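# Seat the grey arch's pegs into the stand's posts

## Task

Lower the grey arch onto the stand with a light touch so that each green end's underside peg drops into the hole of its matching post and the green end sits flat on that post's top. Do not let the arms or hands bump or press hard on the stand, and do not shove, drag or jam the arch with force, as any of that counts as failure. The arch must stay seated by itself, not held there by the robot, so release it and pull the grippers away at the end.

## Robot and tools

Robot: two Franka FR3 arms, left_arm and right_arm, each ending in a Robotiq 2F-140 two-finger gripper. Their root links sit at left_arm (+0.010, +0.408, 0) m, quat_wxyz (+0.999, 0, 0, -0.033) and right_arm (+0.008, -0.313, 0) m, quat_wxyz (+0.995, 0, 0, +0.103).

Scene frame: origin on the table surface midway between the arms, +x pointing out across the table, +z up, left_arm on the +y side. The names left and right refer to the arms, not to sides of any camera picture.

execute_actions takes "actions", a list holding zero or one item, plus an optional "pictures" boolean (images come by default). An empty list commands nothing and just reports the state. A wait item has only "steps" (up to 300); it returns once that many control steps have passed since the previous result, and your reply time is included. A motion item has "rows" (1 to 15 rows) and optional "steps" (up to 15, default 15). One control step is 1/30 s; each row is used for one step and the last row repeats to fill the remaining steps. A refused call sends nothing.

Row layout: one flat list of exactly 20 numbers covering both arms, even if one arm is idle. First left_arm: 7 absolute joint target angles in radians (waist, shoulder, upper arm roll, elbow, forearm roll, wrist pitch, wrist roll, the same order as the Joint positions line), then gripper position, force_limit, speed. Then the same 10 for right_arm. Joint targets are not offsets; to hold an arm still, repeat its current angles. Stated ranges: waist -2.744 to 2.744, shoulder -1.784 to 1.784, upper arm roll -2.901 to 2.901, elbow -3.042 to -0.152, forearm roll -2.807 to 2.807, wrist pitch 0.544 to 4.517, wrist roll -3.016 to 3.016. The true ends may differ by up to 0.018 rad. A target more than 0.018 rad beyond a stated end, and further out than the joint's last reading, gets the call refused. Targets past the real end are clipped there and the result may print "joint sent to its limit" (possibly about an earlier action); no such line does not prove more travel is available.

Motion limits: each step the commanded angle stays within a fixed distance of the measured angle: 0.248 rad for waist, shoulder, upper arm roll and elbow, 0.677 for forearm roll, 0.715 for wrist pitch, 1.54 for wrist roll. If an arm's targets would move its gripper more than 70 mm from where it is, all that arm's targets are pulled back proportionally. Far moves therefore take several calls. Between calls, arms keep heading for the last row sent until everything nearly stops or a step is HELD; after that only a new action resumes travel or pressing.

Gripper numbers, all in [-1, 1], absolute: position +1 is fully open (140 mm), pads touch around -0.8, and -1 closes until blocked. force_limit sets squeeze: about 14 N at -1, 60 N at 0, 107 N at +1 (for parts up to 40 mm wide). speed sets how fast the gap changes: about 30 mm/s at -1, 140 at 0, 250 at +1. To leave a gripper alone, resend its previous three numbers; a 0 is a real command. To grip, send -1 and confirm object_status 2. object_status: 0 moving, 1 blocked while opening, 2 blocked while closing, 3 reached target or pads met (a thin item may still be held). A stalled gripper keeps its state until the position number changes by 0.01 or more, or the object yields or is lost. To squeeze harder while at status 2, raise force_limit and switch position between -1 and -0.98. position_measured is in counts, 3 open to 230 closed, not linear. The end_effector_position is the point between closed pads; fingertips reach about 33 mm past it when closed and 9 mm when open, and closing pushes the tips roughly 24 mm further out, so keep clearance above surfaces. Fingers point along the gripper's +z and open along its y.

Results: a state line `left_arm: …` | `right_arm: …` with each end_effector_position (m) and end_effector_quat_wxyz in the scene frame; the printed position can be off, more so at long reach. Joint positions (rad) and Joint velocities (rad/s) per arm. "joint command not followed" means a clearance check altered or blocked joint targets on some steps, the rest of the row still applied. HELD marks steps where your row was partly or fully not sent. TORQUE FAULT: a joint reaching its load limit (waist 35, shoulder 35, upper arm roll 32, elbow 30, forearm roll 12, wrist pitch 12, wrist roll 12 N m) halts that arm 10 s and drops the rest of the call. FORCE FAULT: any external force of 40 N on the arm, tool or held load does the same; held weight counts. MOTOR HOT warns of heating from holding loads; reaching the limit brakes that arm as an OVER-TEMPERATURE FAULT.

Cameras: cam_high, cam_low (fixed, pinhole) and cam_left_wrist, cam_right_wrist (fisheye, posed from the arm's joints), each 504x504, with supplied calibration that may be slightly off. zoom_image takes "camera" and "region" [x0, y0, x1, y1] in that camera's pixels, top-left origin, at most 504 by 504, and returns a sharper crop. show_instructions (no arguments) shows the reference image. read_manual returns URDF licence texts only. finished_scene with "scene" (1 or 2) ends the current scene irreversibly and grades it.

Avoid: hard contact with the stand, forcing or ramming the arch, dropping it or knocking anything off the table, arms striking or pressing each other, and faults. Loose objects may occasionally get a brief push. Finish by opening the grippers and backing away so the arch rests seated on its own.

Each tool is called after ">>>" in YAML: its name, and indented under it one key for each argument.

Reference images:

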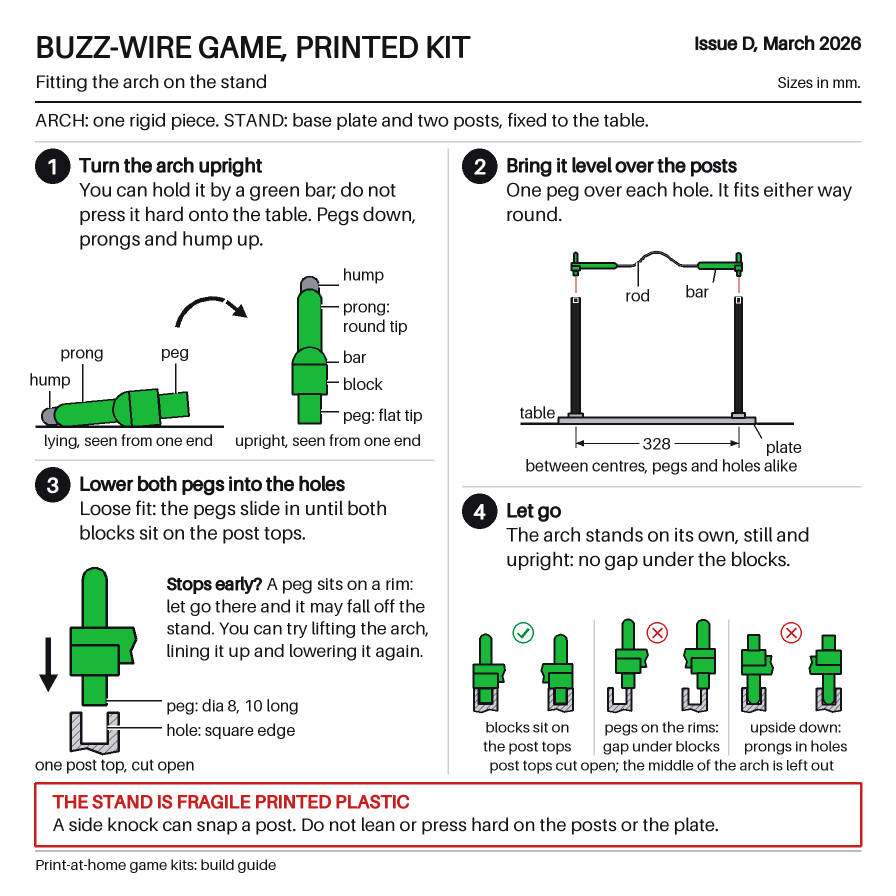

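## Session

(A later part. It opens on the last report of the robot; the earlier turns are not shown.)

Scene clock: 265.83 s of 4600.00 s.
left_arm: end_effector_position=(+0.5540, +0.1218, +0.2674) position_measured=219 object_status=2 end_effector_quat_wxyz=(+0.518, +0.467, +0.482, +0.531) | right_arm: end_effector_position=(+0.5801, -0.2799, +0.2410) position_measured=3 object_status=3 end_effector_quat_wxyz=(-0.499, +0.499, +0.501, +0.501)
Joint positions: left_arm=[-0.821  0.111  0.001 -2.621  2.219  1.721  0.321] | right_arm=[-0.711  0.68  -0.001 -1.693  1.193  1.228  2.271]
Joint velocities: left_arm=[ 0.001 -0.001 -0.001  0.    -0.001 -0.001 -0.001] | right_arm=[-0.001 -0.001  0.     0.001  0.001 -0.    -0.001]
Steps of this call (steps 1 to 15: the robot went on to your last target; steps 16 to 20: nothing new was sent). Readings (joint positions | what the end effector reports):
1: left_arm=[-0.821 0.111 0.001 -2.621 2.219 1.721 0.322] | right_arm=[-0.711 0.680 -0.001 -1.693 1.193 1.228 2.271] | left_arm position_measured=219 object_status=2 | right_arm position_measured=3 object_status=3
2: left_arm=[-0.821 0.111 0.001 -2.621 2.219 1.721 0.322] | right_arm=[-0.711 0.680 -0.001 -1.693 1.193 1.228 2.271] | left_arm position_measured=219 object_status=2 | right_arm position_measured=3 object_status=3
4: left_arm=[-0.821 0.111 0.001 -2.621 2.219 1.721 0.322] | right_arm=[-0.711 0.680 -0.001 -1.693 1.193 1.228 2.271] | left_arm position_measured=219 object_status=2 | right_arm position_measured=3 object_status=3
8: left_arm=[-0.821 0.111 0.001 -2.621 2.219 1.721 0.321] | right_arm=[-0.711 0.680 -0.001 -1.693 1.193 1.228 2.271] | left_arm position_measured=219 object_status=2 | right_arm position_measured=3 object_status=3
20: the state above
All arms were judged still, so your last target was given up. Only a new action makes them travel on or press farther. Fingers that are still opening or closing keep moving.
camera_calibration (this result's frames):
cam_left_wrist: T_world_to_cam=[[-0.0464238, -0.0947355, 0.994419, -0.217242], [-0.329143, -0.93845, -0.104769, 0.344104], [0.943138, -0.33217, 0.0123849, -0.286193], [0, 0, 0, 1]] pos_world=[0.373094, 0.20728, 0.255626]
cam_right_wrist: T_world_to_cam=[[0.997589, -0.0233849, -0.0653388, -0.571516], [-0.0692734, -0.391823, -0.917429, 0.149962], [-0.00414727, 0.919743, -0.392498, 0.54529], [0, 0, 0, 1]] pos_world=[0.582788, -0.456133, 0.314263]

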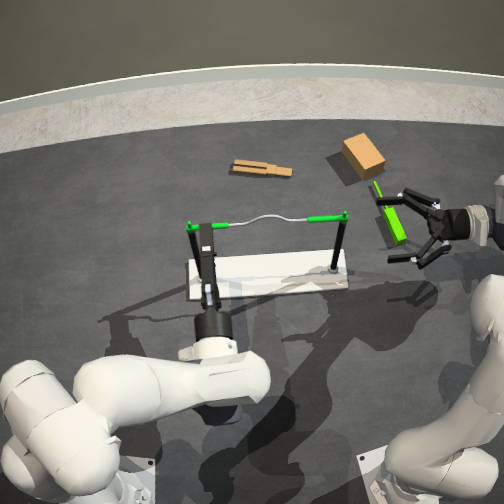

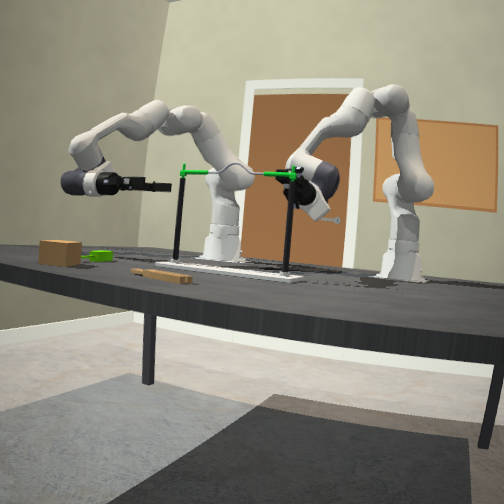

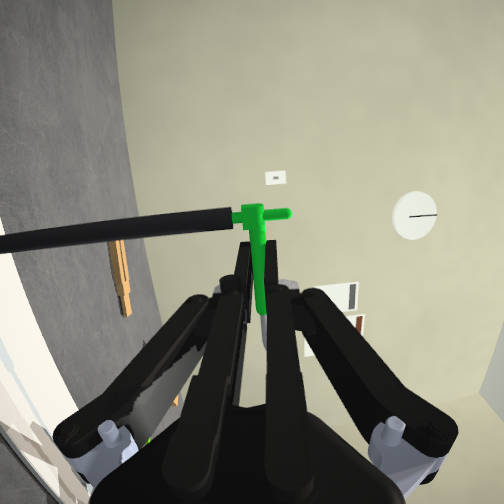

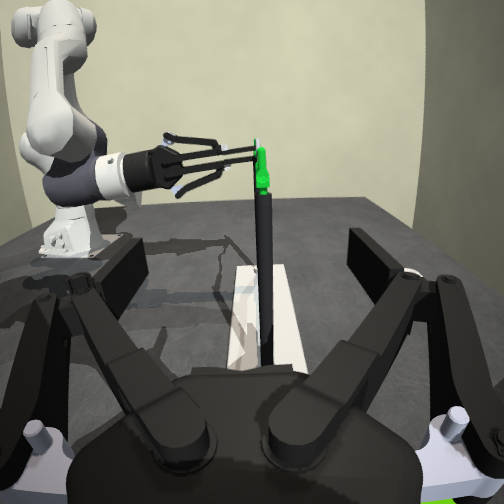

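>>> execute_actions:
  actions:
    - {"rows":[[-0.823,0.1123,0,-2.6195,2.2215,1.714,0.308,-1,0.3,-0.7,-0.712,0.68,0,-1.692,1.192,1.227,2.274,1,0,0],[-0.823,0.114,0,-2.619,2.2215,1.713,0.305,-1,0.3,-0.7,-0.712,0.68,0,-1.692,1.192,1.227,2.274,1,0,0],[-0.8235,0.1155,0,-2.619,2.2215,1.712,0.302,-1,0.3,-0.7,-0.712,0.68,0,-1.692,1.192,1.227,2.274,1,0,0],[-0.8235,0.117,0,-2.6185,2.2215,1.711,0.302,-1,0.3,-0.7,-0.712,0.68,0,-1.692,1.192,1.227,2.274,1,0,0],[-0.824,0.1185,0,-2.6185,2.2215,1.71,0.302,-1,0.3,-0.7,-0.712,0.68,0,-1.692,1.192,1.227,2.274,1,0,0],[-0.824,0.12,0,-2.618,2.2215,1.709,0.302,-1,0.3,-0.7,-0.712,0.68,0,-1.692,1.192,1.227,2.274,1,0,0],[-0.8245,0.1215,0,-2.618,2.2215,1.709,0.302,-1,0.3,-0.7,-0.712,0.68,0,-1.692,1.192,1.227,2.274,1,0,0],[-0.8245,0.123,0,-2.6175,2.2215,1.709,0.302,-1,0.3,-0.7,-0.712,0.68,0,-1.692,1.192,1.227,2.274,1,0,0],[-0.825,0.1245,0,-2.617,2.2215,1.709,0.302,-1,0.3,-0.7,-0.712,0.68,0,-1.692,1.192,1.227,2.274,1,0,0],[-0.825,0.126,0,-2.617,2.2215,1.709,0.302,-1,0.3,-0.7,-0.712,0.68,0,-1.692,1.192,1.227,2.274,1,0,0],[-0.8255,0.1275,0,-2.6165,2.2215,1.709,0.302,-1,0.3,-0.7,-0.712,0.68,0,-1.692,1.192,1.227,2.274,1,0,0],[-0.8255,0.129,0,-2.616,2.2215,1.709,0.302,-1,0.3,-0.7,-0.712,0.68,0,-1.692,1.192,1.227,2.274,1,0,0],[-0.8255,0.1302,0,-2.616,2.2215,1.709,0.302,-1,0.3,-0.7,-0.712,0.68,0,-1.692,1.192,1.227,2.274,1,0,0]],"steps":15}
  pictures: false

>>> execute_actions:
  actions:
    - {"steps":20}

>>> zoom_image:
  camera: "cam_right_wrist"
  region: [225, 130, 305, 230]

>>> zoom_image:
  camera: "cam_left_wrist"
  region: [180, 180, 300, 250]

Scene clock: 276.73 s of 4600.00 s.
left_arm: end_effector_position=(+0.5540, +0.1218, +0.2624) position_measured=219 object_status=2 end_effector_quat_wxyz=(+0.518, +0.466, +0.482, +0.531) | right_arm: end_effector_position=(+0.5801, -0.2799, +0.2410) position_measured=3 object_status=3 end_effector_quat_wxyz=(-0.499, +0.499, +0.501, +0.501)
Joint positions: left_arm=[-0.823  0.128  0.001 -2.618  2.219  1.711  0.31 ] | right_arm=[-0.711  0.68  -0.001 -1.693  1.193  1.228  2.271]
Joint velocities: left_arm=[-0.002  0.02  -0.     0.004  0.001 -0.005 -0.007] | right_arm=[ 0.     0.001 -0.001  0.    -0.     0.001  0.001]
Steps of this call (steps 1 to 90: nothing new was sent; then 7.40 s passed at rest; steps 91 to 105: all 15 steps of this action). Readings (joint positions | what the end effector reports):
91: left_arm=[-0.821 0.111 0.001 -2.621 2.219 1.720 0.320] | right_arm=[-0.711 0.680 -0.001 -1.693 1.193 1.228 2.271] | left_arm position_measured=219 object_status=2 | right_arm position_measured=3 object_status=3
92: left_arm=[-0.821 0.112 0.001 -2.621 2.219 1.719 0.319] | right_arm=[-0.711 0.680 -0.001 -1.693 1.193 1.228 2.271] | left_arm position_measured=219 object_status=2 | right_arm position_measured=3 object_status=3
94: left_arm=[-0.822 0.113 0.001 -2.621 2.219 1.718 0.317] | right_arm=[-0.711 0.680 -0.001 -1.693 1.193 1.228 2.271] | left_arm position_measured=219 object_status=2 | right_arm position_measured=3 object_status=3
98: left_arm=[-0.823 0.119 0.001 -2.620 2.219 1.714 0.313] | right_arm=[-0.711 0.680 -0.001 -1.693 1.193 1.228 2.271] | left_arm position_measured=219 object_status=2 | right_arm position_measured=3 object_status=3
105: the state above

Scene clock: 277.40 s of 4600.00 s.
left_arm: end_effector_position=(+0.5540, +0.1217, +0.2620) position_measured=219 object_status=2 end_effector_quat_wxyz=(+0.518, +0.466, +0.482, +0.531) | right_arm: end_effector_position=(+0.5801, -0.2799, +0.2410) position_measured=3 object_status=3 end_effector_quat_wxyz=(-0.499, +0.499, +0.501, +0.501)
Joint positions: left_arm=[-0.823  0.129  0.001 -2.618  2.219  1.711  0.308] | right_arm=[-0.711  0.68  -0.001 -1.693  1.193  1.228  2.271]
Joint velocities: left_arm=[ 0.     0.    -0.    -0.     0.     0.     0.001] | right_arm=[ 0.    -0.     0.001 -0.001 -0.001  0.001  0.002]
Steps of this call (steps 1 to 15: the robot went on to your last target; steps 16 to 20: nothing new was sent). Readings (joint positions | what the end effector reports):
1: left_arm=[-0.823 0.128 0.001 -2.618 2.219 1.711 0.310] | right_arm=[-0.711 0.680 -0.001 -1.693 1.193 1.228 2.271] | left_arm position_measured=219 object_status=2 | right_arm position_measured=3 object_status=3
2: left_arm=[-0.823 0.129 0.001 -2.618 2.219 1.711 0.309] | right_arm=[-0.711 0.680 -0.001 -1.693 1.193 1.228 2.271] | left_arm position_measured=219 object_status=2 | right_arm position_measured=3 object_status=3
4: left_arm=[-0.823 0.129 0.001 -2.618 2.219 1.711 0.309] | right_arm=[-0.711 0.680 -0.001 -1.693 1.193 1.228 2.271] | left_arm position_measured=219 object_status=2 | right_arm position_measured=3 object_status=3
8: left_arm=[-0.823 0.129 0.001 -2.618 2.219 1.711 0.309] | right_arm=[-0.711 0.680 -0.001 -1.693 1.193 1.228 2.271] | left_arm position_measured=219 object_status=2 | right_arm position_measured=3 object_status=3
20: the state above
All arms were judged still, so your last target was given up. Only a new action makes them travel on or press farther. Fingers that are still opening or closing keep moving.
camera_calibration (this result's frames):
cam_left_wrist: T_world_to_cam=[[-0.0474205, -0.0936788, 0.994473, -0.211481], [-0.328992, -0.938577, -0.104101, 0.343277], [0.943141, -0.33211, 0.0136882, -0.286522], [0, 0, 0, 1]] pos_world=[0.373137, 0.207224, 0.24997]
cam_right_wrist: T_world_to_cam=[[0.997589, -0.0233849, -0.065345, -0.571514], [-0.0692791, -0.391823, -0.917429, 0.149965], [-0.00414969, 0.919743, -0.392498, 0.545291], [0, 0, 0, 1]] pos_world=[0.582788, -0.456133, 0.314263]

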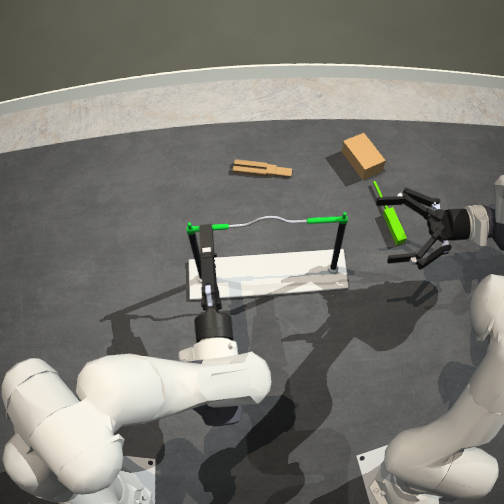

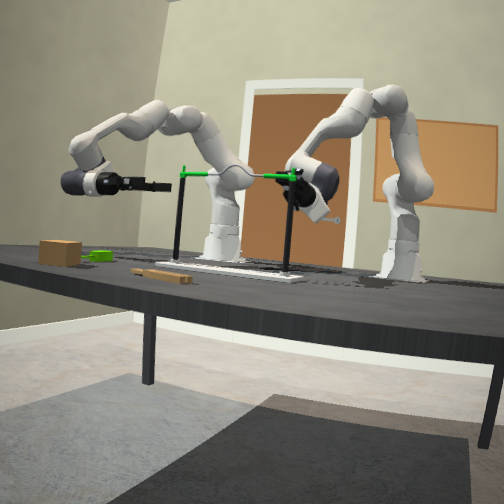

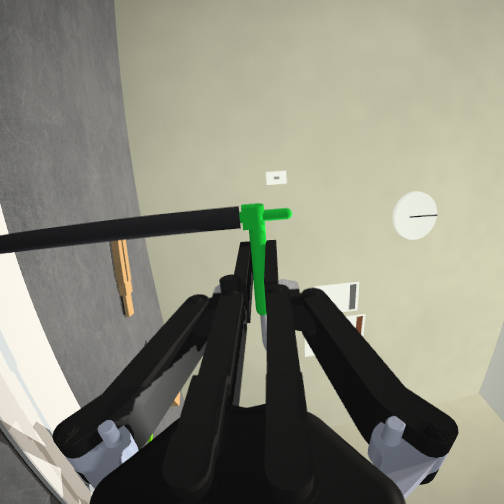

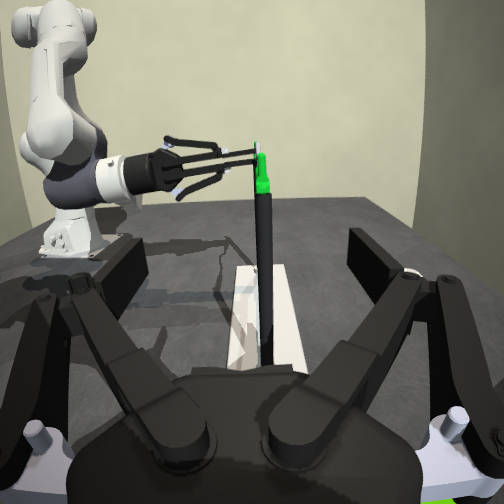

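Region (225, 130, 305, 230) of cam_right_wrist's 504x504 image, scaled by 5.040, with more detail than that image has; it fills the left 403 columns of this view, and the rest is white.

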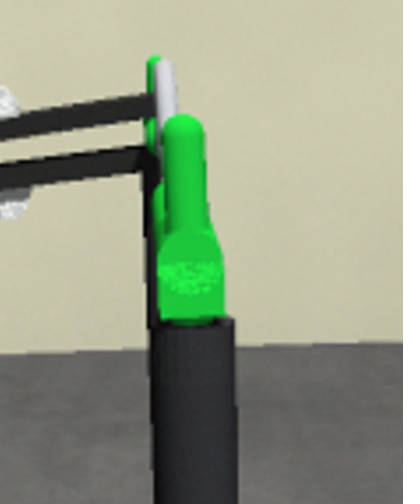

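Region (180, 180, 300, 250) of cam_left_wrist's 504x504 image, scaled by 4.200, with more detail than that image has; it fills the top 294 rows of this view, and the rest is white.

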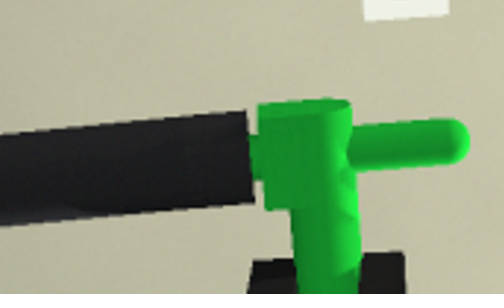

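>>> execute_actions:
  actions:
    - {"rows":[[-0.826,0.1332,0,-2.6155,2.2215,1.7075,0.300,-1,0.3,-0.7,-0.712,0.68,0,-1.692,1.192,1.227,2.274,1,0,0]],"steps":12}
  pictures: false

>>> execute_actions:
  actions:
    - {"rows":[[-0.826,0.1332,0,-2.6155,2.2215,1.7075,0.300,-0.4,0.3,-1,-0.712,0.68,0,-1.692,1.192,1.227,2.274,1,0,0]],"steps":15}
  pictures: false

>>> execute_actions:
  actions:
    - {"steps":20}

>>> zoom_image:
  camera: "cam_right_wrist"
  region: [225, 130, 305, 230]

>>> zoom_image:
  camera: "cam_left_wrist"
  region: [180, 180, 300, 250]

Scene clock: 281.67 s of 4600.00 s.
left_arm: end_effector_position=(+0.5540, +0.1217, +0.2612) position_measured=219 object_status=2 end_effector_quat_wxyz=(+0.519, +0.466, +0.482, +0.531) | right_arm: end_effector_position=(+0.5801, -0.2799, +0.2410) position_measured=3 object_status=3 end_effector_quat_wxyz=(-0.499, +0.499, +0.501, +0.501)
Joint positions: left_arm=[-0.824  0.132  0.001 -2.617  2.219  1.709  0.306] | right_arm=[-0.711  0.68  -0.001 -1.693  1.193  1.228  2.271]
Joint velocities: left_arm=[ 0.001  0.002 -0.    -0.     0.    -0.    -0.   ] | right_arm=[-0.     0.001  0.001  0.    -0.001  0.001 -0.   ]
Steps of this call (steps 1 to 90: nothing new was sent; then 0.87 s passed at rest; steps 91 to 102: all 12 steps of this action). Readings (joint positions | what the end effector reports):
91: left_arm=[-0.823 0.130 0.001 -2.618 2.219 1.710 0.308] | right_arm=[-0.711 0.680 -0.001 -1.693 1.193 1.228 2.271] | left_arm position_measured=219 object_status=2 | right_arm position_measured=3 object_status=3
92: left_arm=[-0.823 0.130 0.001 -2.618 2.219 1.710 0.308] | right_arm=[-0.711 0.680 -0.001 -1.693 1.193 1.228 2.271] | left_arm position_measured=219 object_status=2 | right_arm position_measured=3 object_status=3
94: left_arm=[-0.823 0.131 0.001 -2.617 2.219 1.709 0.307] | right_arm=[-0.711 0.680 -0.001 -1.693 1.193 1.228 2.271] | left_arm position_measured=219 object_status=2 | right_arm position_measured=3 object_status=3
98: left_arm=[-0.824 0.132 0.001 -2.617 2.219 1.709 0.307] | right_arm=[-0.711 0.680 -0.001 -1.693 1.193 1.228 2.271] | left_arm position_measured=219 object_status=2 | right_arm position_measured=3 object_status=3
102: the state above

Scene clock: 282.17 s of 4600.00 s.
left_arm: end_effector_position=(+0.5538, +0.1210, +0.2613) position_measured=197 object_status=0 end_effector_quat_wxyz=(+0.519, +0.466, +0.482, +0.530) | right_arm: end_effector_position=(+0.5801, -0.2799, +0.2410) position_measured=3 object_status=3 end_effector_quat_wxyz=(-0.499, +0.499, +0.501, +0.501)
Joint positions: left_arm=[-0.825  0.132  0.001 -2.617  2.219  1.708  0.305] | right_arm=[-0.711  0.68  -0.001 -1.693  1.193  1.228  2.271]
Joint velocities: left_arm=[-0.    -0.001 -0.001  0.    -0.    -0.    -0.002] | right_arm=[-0.    -0.001 -0.     0.001 -0.    -0.001  0.   ]
Steps of this call (steps 1 to 15: all 15 steps of this action). Readings (joint positions | what the end effector reports):
1: left_arm=[-0.824 0.132 0.001 -2.617 2.219 1.709 0.306] | right_arm=[-0.711 0.680 -0.001 -1.693 1.193 1.228 2.271] | left_arm position_measured=219 object_status=0 | right_arm position_measured=3 object_status=3
2: left_arm=[-0.824 0.132 0.001 -2.617 2.219 1.709 0.306] | right_arm=[-0.711 0.680 -0.001 -1.693 1.193 1.228 2.271] | left_arm position_measured=219 object_status=0 | right_arm position_measured=3 object_status=3
4: left_arm=[-0.824 0.132 0.001 -2.617 2.219 1.709 0.306] | right_arm=[-0.711 0.680 -0.001 -1.693 1.193 1.228 2.271] | left_arm position_measured=215 object_status=0 | right_arm position_measured=3 object_status=3
8: left_arm=[-0.824 0.132 0.001 -2.617 2.219 1.708 0.305] | right_arm=[-0.711 0.680 -0.001 -1.693 1.193 1.228 2.271] | left_arm position_measured=208 object_status=0 | right_arm position_measured=3 object_status=3
15: the state above

Scene clock: 282.83 s of 4600.00 s.
left_arm: end_effector_position=(+0.5538, +0.1210, +0.2614) position_measured=179 object_status=3 end_effector_quat_wxyz=(+0.520, +0.465, +0.482, +0.530) | right_arm: end_effector_position=(+0.5801, -0.2799, +0.2410) position_measured=3 object_status=3 end_effector_quat_wxyz=(-0.499, +0.499, +0.501, +0.501)
Joint positions: left_arm=[-0.825  0.132  0.001 -2.617  2.219  1.708  0.304] | right_arm=[-0.711  0.68  -0.001 -1.693  1.193  1.228  2.271]
Joint velocities: left_arm=[-0.     0.     0.    -0.001 -0.     0.    -0.   ] | right_arm=[-0.001  0.001 -0.    -0.     0.     0.     0.   ]
Steps of this call (steps 1 to 15: the robot went on to your last target; steps 16 to 20: nothing new was sent). Readings (joint positions | what the end effector reports):
1: left_arm=[-0.825 0.132 0.001 -2.617 2.219 1.708 0.305] | right_arm=[-0.711 0.680 -0.001 -1.693 1.193 1.228 2.271] | left_arm position_measured=195 object_status=0 | right_arm position_measured=3 object_status=3
2: left_arm=[-0.825 0.132 0.001 -2.617 2.219 1.708 0.305] | right_arm=[-0.711 0.680 -0.001 -1.693 1.193 1.228 2.271] | left_arm position_measured=194 object_status=0 | right_arm position_measured=3 object_status=3
4: left_arm=[-0.825 0.132 0.001 -2.617 2.219 1.708 0.305] | right_arm=[-0.711 0.680 -0.001 -1.693 1.193 1.228 2.271] | left_arm position_measured=190 object_status=0 | right_arm position_measured=3 object_status=3
8: left_arm=[-0.825 0.132 0.001 -2.617 2.219 1.708 0.305] | right_arm=[-0.711 0.680 -0.001 -1.693 1.193 1.228 2.271] | left_arm position_measured=184 object_status=0 | right_arm position_measured=3 object_status=3
20: the state above
All arms were judged still, so your last target was given up. Only a new action makes them travel on or press farther. Fingers that are still opening or closing keep moving.
camera_calibration (this result's frames):
cam_left_wrist: T_world_to_cam=[[-0.0484011, -0.091167, 0.994659, -0.210772], [-0.330163, -0.938388, -0.102076, 0.34252], [0.942682, -0.33334, 0.015319, -0.286614], [0, 0, 0, 1]] pos_world=[0.373072, 0.206662, 0.249]
cam_right_wrist: T_world_to_cam=[[0.997588, -0.0233859, -0.0653495, -0.571513], [-0.0692837, -0.391823, -0.917428, 0.149968], [-0.00415051, 0.919743, -0.392498, 0.545292], [0, 0, 0, 1]] pos_world=[0.582788, -0.456133, 0.314263]

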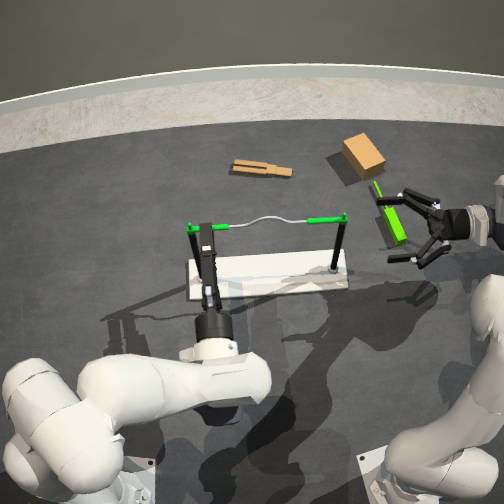

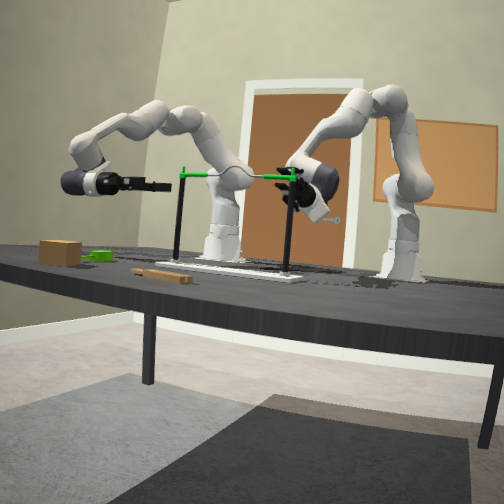

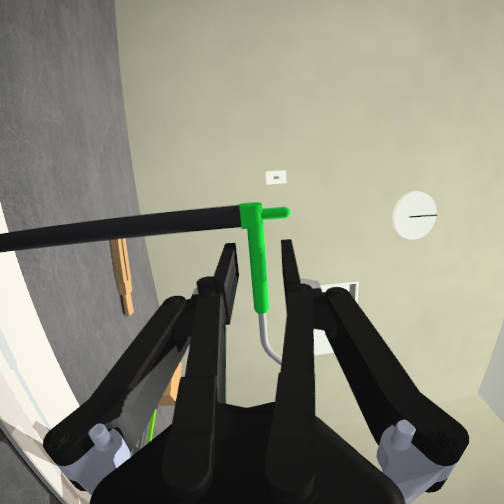

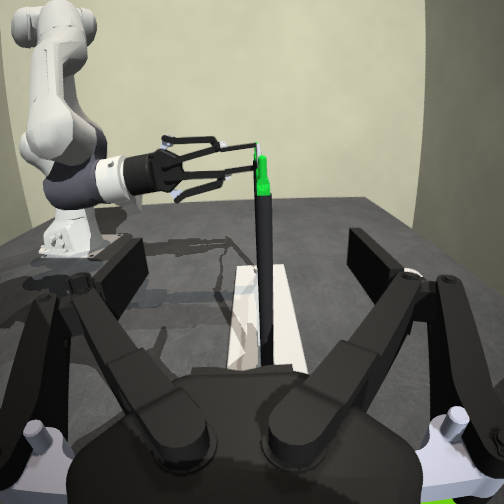

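Region (225, 130, 305, 230) of cam_right_wrist's 504x504 image, scaled by 5.040, with more detail than that image has; it fills the left 403 columns of this view, and the rest is white.

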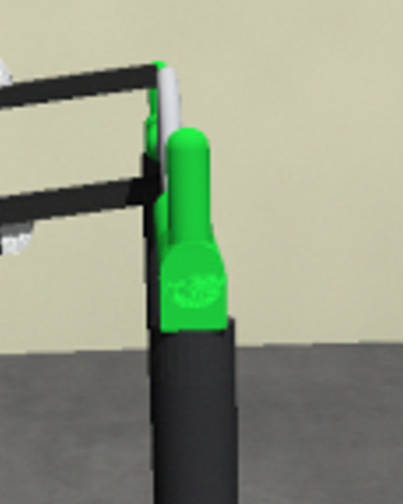

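Region (180, 180, 300, 250) of cam_left_wrist's 504x504 image, scaled by 4.200, with more detail than that image has; it fills the top 294 rows of this view, and the rest is white.

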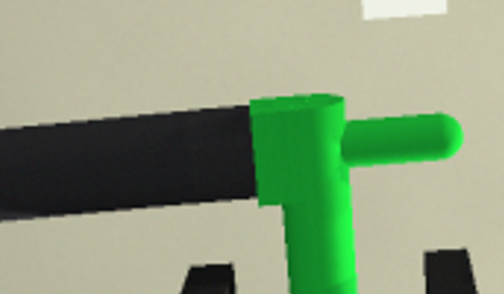

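>>> execute_actions:
  actions: []

Scene clock: 294.73 s of 4600.00 s.
left_arm: end_effector_position=(+0.5538, +0.1209, +0.2614) position_measured=179 object_status=3 end_effector_quat_wxyz=(+0.520, +0.465, +0.482, +0.530) | right_arm: end_effector_position=(+0.5801, -0.2799, +0.2410) position_measured=3 object_status=3 end_effector_quat_wxyz=(-0.499, +0.499, +0.501, +0.501)
Joint positions: left_arm=[-0.825  0.132  0.001 -2.617  2.219  1.708  0.304] | right_arm=[-0.711  0.68  -0.001 -1.693  1.193  1.228  2.271]
Joint velocities: left_arm=[ 0.    -0.001  0.002  0.    -0.     0.     0.   ] | right_arm=[-0.     0.001 -0.     0.     0.002  0.     0.002]
Steps of this call (steps 1 to 90: nothing new was sent; then 8.90 s passed at rest). Readings (joint positions | what the end effector reports):
1: left_arm=[-0.825 0.132 0.001 -2.617 2.219 1.708 0.304] | right_arm=[-0.711 0.680 -0.001 -1.693 1.193 1.228 2.271] | left_arm position_measured=179 object_status=3 | right_arm position_measured=3 object_status=3
2: left_arm=[-0.825 0.132 0.001 -2.617 2.219 1.708 0.304] | right_arm=[-0.711 0.680 -0.001 -1.693 1.193 1.228 2.271] | left_arm position_measured=179 object_status=3 | right_arm position_measured=3 object_status=3
4: left_arm=[-0.825 0.132 0.001 -2.617 2.219 1.708 0.304] | right_arm=[-0.711 0.680 -0.001 -1.693 1.193 1.228 2.271] | left_arm position_measured=179 object_status=3 | right_arm position_measured=3 object_status=3
8: left_arm=[-0.825 0.132 0.001 -2.617 2.219 1.708 0.304] | right_arm=[-0.711 0.680 -0.001 -1.693 1.193 1.228 2.271] | left_arm position_measured=179 object_status=3 | right_arm position_measured=3 object_status=3
90: the state above
camera_calibration (this result's frames):
cam_left_wrist: T_world_to_cam=[[-0.0484794, -0.0909595, 0.994674, -0.210807], [-0.330231, -0.938383, -0.101907, 0.342465], [0.942654, -0.333413, 0.0154546, -0.286656], [0, 0, 0, 1]] pos_world=[0.37309, 0.206613, 0.249014]
cam_right_wrist: T_world_to_cam=[[0.997588, -0.023386, -0.0653522, -0.571512], [-0.0692862, -0.391823, -0.917428, 0.149969], [-0.00415146, 0.919744, -0.392498, 0.545292], [0, 0, 0, 1]] pos_world=[0.582788, -0.456133, 0.314263]

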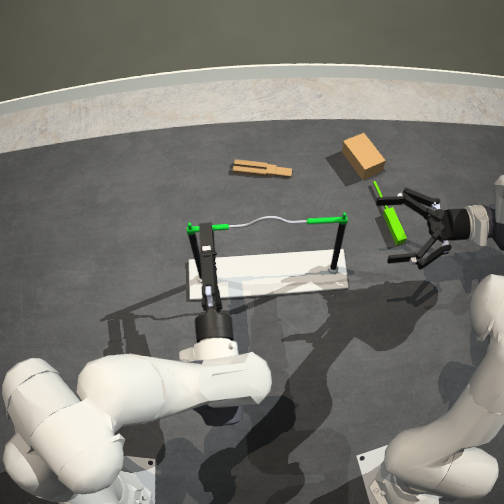

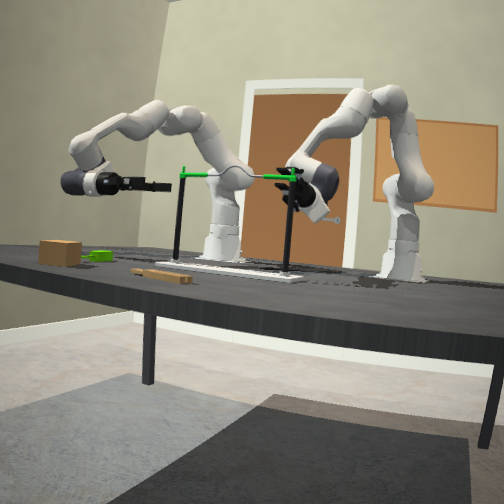

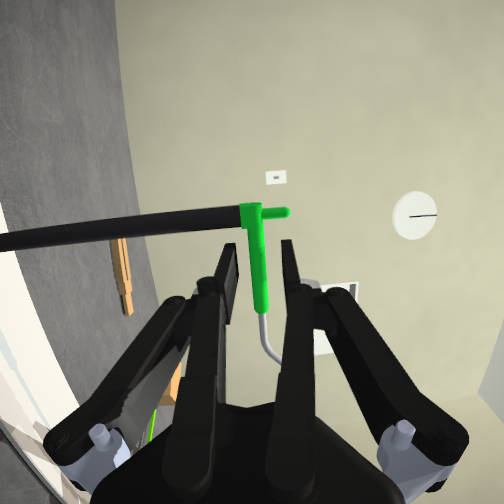

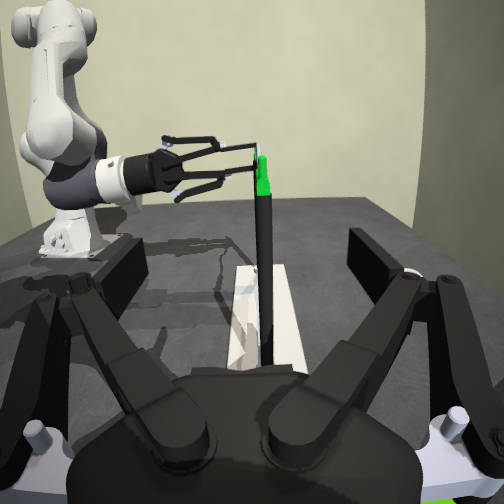

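Open and move −x 40 mm.

>>> execute_actions:
  actions:
    - {"rows":[[-0.826,0.1332,0,-2.6155,2.2215,1.7075,0.300,0.6,0.3,0,-0.712,0.68,0,-1.692,1.192,1.227,2.274,1,0,0],[-0.826,0.1332,0,-2.6155,2.2215,1.7075,0.300,0.6,0.3,0,-0.75,0.66,0,-1.692,1.192,1.227,2.274,1,0,0],[-0.826,0.1332,0,-2.6155,2.2215,1.7075,0.300,0.6,0.3,0,-0.8,0.64,0,-1.692,1.192,1.227,2.274,1,0,0],[-0.826,0.1332,0,-2.6155,2.2215,1.7075,0.300,0.6,0.3,0,-0.85,0.62,0,-1.692,1.192,1.227,2.274,1,0,0],[-0.84,0.126,0,-2.628,2.21,1.70,0.306,0.6,0.3,0,-0.9,0.6,0,-1.692,1.192,1.227,2.274,1,0,0],[-0.86,0.114,0,-2.646,2.193,1.688,0.316,0.6,0.3,0,-0.9,0.6,0,-1.692,1.192,1.227,2.274,1,0,0],[-0.88,0.103,0,-2.665,2.176,1.676,0.326,0.6,0.3,0,-0.9,0.6,0,-1.692,1.192,1.227,2.274,1,0,0],[-0.90,0.092,0,-2.683,2.159,1.665,0.336,0.6,0.3,0,-0.9,0.6,0,-1.692,1.192,1.227,2.274,1,0,0],[-0.92,0.08,0,-2.70,2.142,1.653,0.346,0.6,0.3,0,-0.9,0.6,0,-1.692,1.192,1.227,2.274,1,0,0],[-0.94,0.07,0,-2.72,2.125,1.642,0.356,0.6,0.3,0,-0.9,0.6,0,-1.692,1.192,1.227,2.274,1,0,0]],"steps":15}
  pictures: false

>>> execute_actions:
  actions:
    - {"rows":[[-1.05,-0.05,0,-2.72,2.125,1.642,0.356,0.6,0.3,0,-1.0,0.5,0,-1.692,1.192,1.227,2.274,1,0,0]],"steps":15}

Scene clock: 303.40 s of 4600.00 s.
left_arm: end_effector_position=(+0.5048, +0.1171, +0.2591) position_measured=74 object_status=0 end_effector_quat_wxyz=(+0.515, +0.481, +0.466, +0.535) | right_arm: end_effector_position=(+0.5800, -0.4004, +0.2813) position_measured=3 object_status=3 end_effector_quat_wxyz=(-0.416, +0.543, +0.477, +0.552)
Joint positions: left_arm=[-0.936  0.074 -0.001 -2.715  2.139  1.658  0.331] | right_arm=[-0.908  0.597 -0.007 -1.689  1.193  1.227  2.271]
Joint velocities: left_arm=[-0.044 -0.032  0.001 -0.053 -0.093 -0.082  0.068] | right_arm=[ 0.058  0.011  0.041 -0.012  0.    -0.001  0.001]
Steps of this call (steps 1 to 90: nothing new was sent; then 5.17 s passed at rest; steps 91 to 105: all 15 steps of this action). Readings (joint positions | what the end effector reports):
91: left_arm=[-0.825 0.132 0.001 -2.617 2.219 1.708 0.304] | right_arm=[-0.711 0.680 -0.001 -1.693 1.193 1.228 2.271] | left_arm position_measured=179 object_status=0 | right_arm position_measured=3 object_status=3
92: left_arm=[-0.825 0.132 0.001 -2.616 2.219 1.708 0.304] | right_arm=[-0.715 0.678 0.003 -1.694 1.193 1.228 2.271] | left_arm position_measured=173 object_status=0 | right_arm position_measured=3 object_status=3
94: left_arm=[-0.825 0.132 0.001 -2.616 2.219 1.708 0.304] | right_arm=[-0.750 0.664 0.012 -1.697 1.193 1.227 2.271] | left_arm position_measured=158 object_status=0 | right_arm position_measured=3 object_status=3
98: left_arm=[-0.862 0.112 0.003 -2.650 2.195 1.693 0.309] | right_arm=[-0.860 0.617 0.005 -1.693 1.193 1.227 2.271] | left_arm position_measured=127 object_status=0 | right_arm position_measured=3 object_status=3
105: the state above

Scene clock: 303.90 s of 4600.00 s.
left_arm: end_effector_position=(+0.4716, +0.0639, +0.3241) position_measured=53 object_status=3 end_effector_quat_wxyz=(+0.578, +0.460, +0.448, +0.503) | right_arm: end_effector_position=(+0.5714, -0.4529, +0.3304) position_measured=3 object_status=3 end_effector_quat_wxyz=(-0.355, +0.556, +0.486, +0.574)
Joint positions: left_arm=[-1.049 -0.049 -0.002 -2.719  2.128  1.645  0.348] | right_arm=[-1.002  0.498 -0.003 -1.69   1.192  1.227  2.271]
Joint velocities: left_arm=[-0.001 -0.001  0.    -0.003 -0.003 -0.004  0.013] | right_arm=[ 0.013  0.015  0.007 -0.009 -0.     0.    -0.   ]
Steps of this call (steps 1 to 15: all 15 steps of this action). Readings (joint positions | what the end effector reports):
1: left_arm=[-0.954 0.060 0.006 -2.722 2.134 1.657 0.333] | right_arm=[-0.919 0.589 0.003 -1.697 1.192 1.227 2.271] | left_arm position_measured=67 object_status=0 | right_arm position_measured=3 object_status=3
2: left_arm=[-0.978 0.033 0.007 -2.725 2.132 1.655 0.334] | right_arm=[-0.935 0.571 0.008 -1.702 1.192 1.227 2.271] | left_arm position_measured=59 object_status=0 | right_arm position_measured=3 object_status=3
4: left_arm=[-1.019 -0.015 0.002 -2.721 2.131 1.652 0.338] | right_arm=[-0.969 0.532 0.005 -1.697 1.192 1.227 2.271] | left_arm position_measured=53 object_status=0 | right_arm position_measured=3 object_status=3
8: left_arm=[-1.046 -0.048 -0.002 -2.716 2.130 1.647 0.343] | right_arm=[-1.004 0.494 -0.004 -1.687 1.192 1.227 2.271] | left_arm position_measured=53 object_status=0 | right_arm position_measured=3 object_status=3
15: the state above
camera_calibration (this result's frames):
cam_left_wrist: T_world_to_cam=[[-0.126976, -0.0316425, 0.991401, -0.248068], [-0.430601, -0.89864, -0.0838321, 0.307148], [0.893566, -0.437543, 0.10048, -0.22687], [0, 0, 0, 1]] pos_world=[0.303483, 0.168901, 0.29448]
cam_right_wrist: T_world_to_cam=[[0.946955, -0.306421, 0.09686, -0.713893], [-0.0639135, -0.474955, -0.877686, 0.109772], [0.314945, 0.824939, -0.469345, 0.539583], [0, 0, 0, 1]] pos_world=[0.513102, -0.611739, 0.418744]

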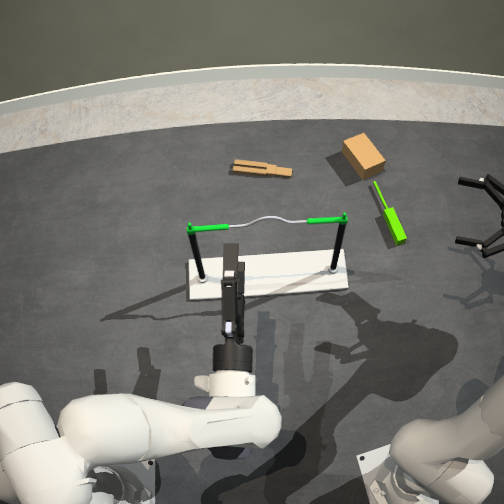

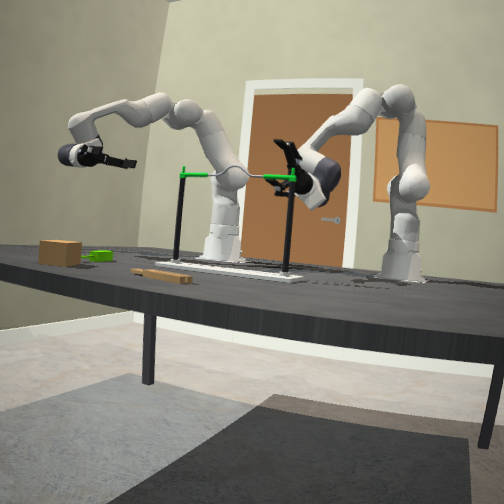

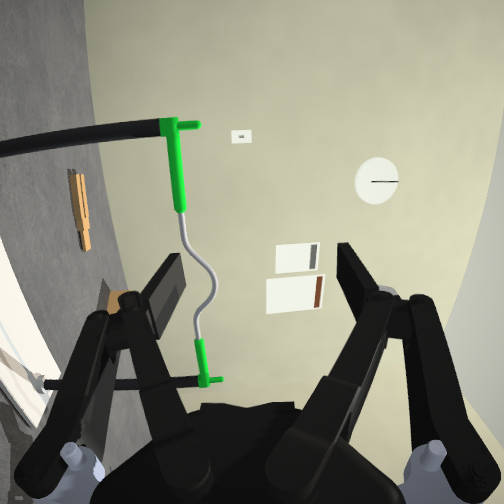

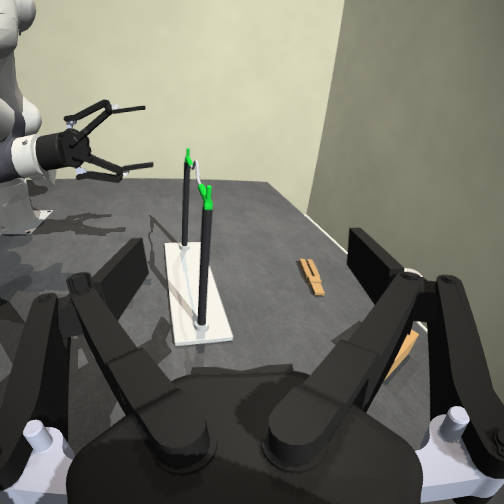

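Move a bit more clear.

>>> execute_actions:
  actions:
    - {"rows":[[-1.25,-0.25,0,-2.72,2.125,1.642,0.356,0.6,0.3,0,-1.0,0.5,0,-1.692,1.192,1.227,2.274,1,0,0]],"steps":15}
  pictures: false

>>> finished_scene:
  scene: 1

Scene clock: 306.60 s of 4600.00 s.
left_arm: end_effector_position=(+0.3919, -0.0124, +0.4264) position_measured=53 object_status=3 end_effector_quat_wxyz=(+0.680, +0.429, +0.425, +0.417) | right_arm: end_effector_position=(+0.5714, -0.4524, +0.3301) position_measured=3 object_status=3 end_effector_quat_wxyz=(-0.356, +0.556, +0.485, +0.573)
Joint positions: left_arm=[-1.248 -0.249 -0.003 -2.718  2.126  1.643  0.352] | right_arm=[-1.001  0.499 -0.002 -1.691  1.192  1.227  2.271]
Joint velocities: left_arm=[-0.005 -0.001  0.001 -0.011  0.001 -0.     0.002] | right_arm=[ 0.     0.001  0.    -0.    -0.     0.001  0.   ]
Steps of this call (steps 1 to 15: the robot went on to your last target; steps 16 to 66: nothing new was sent; steps 67 to 81: all 15 steps of this action). Readings (joint positions | what the end effector reports):
67: left_arm=[-1.067 -0.063 0.006 -2.724 2.126 1.644 0.352] | right_arm=[-1.001 0.499 -0.002 -1.691 1.192 1.227 2.271] | left_arm position_measured=53 object_status=3 | right_arm position_measured=3 object_status=3
68: left_arm=[-1.093 -0.088 0.007 -2.727 2.125 1.644 0.352] | right_arm=[-1.001 0.499 -0.002 -1.691 1.192 1.227 2.271] | left_arm position_measured=53 object_status=3 | right_arm position_measured=3 object_status=3
70: left_arm=[-1.148 -0.144 0.005 -2.725 2.125 1.644 0.352] | right_arm=[-1.001 0.499 -0.002 -1.691 1.192 1.227 2.271] | left_arm position_measured=53 object_status=3 | right_arm position_measured=3 object_status=3
74: left_arm=[-1.232 -0.234 -0.002 -2.717 2.126 1.644 0.352] | right_arm=[-1.001 0.499 -0.002 -1.691 1.192 1.227 2.271] | left_arm position_measured=53 object_status=3 | right_arm position_measured=3 object_status=3
81: the state above

The scene is finished: the task was done.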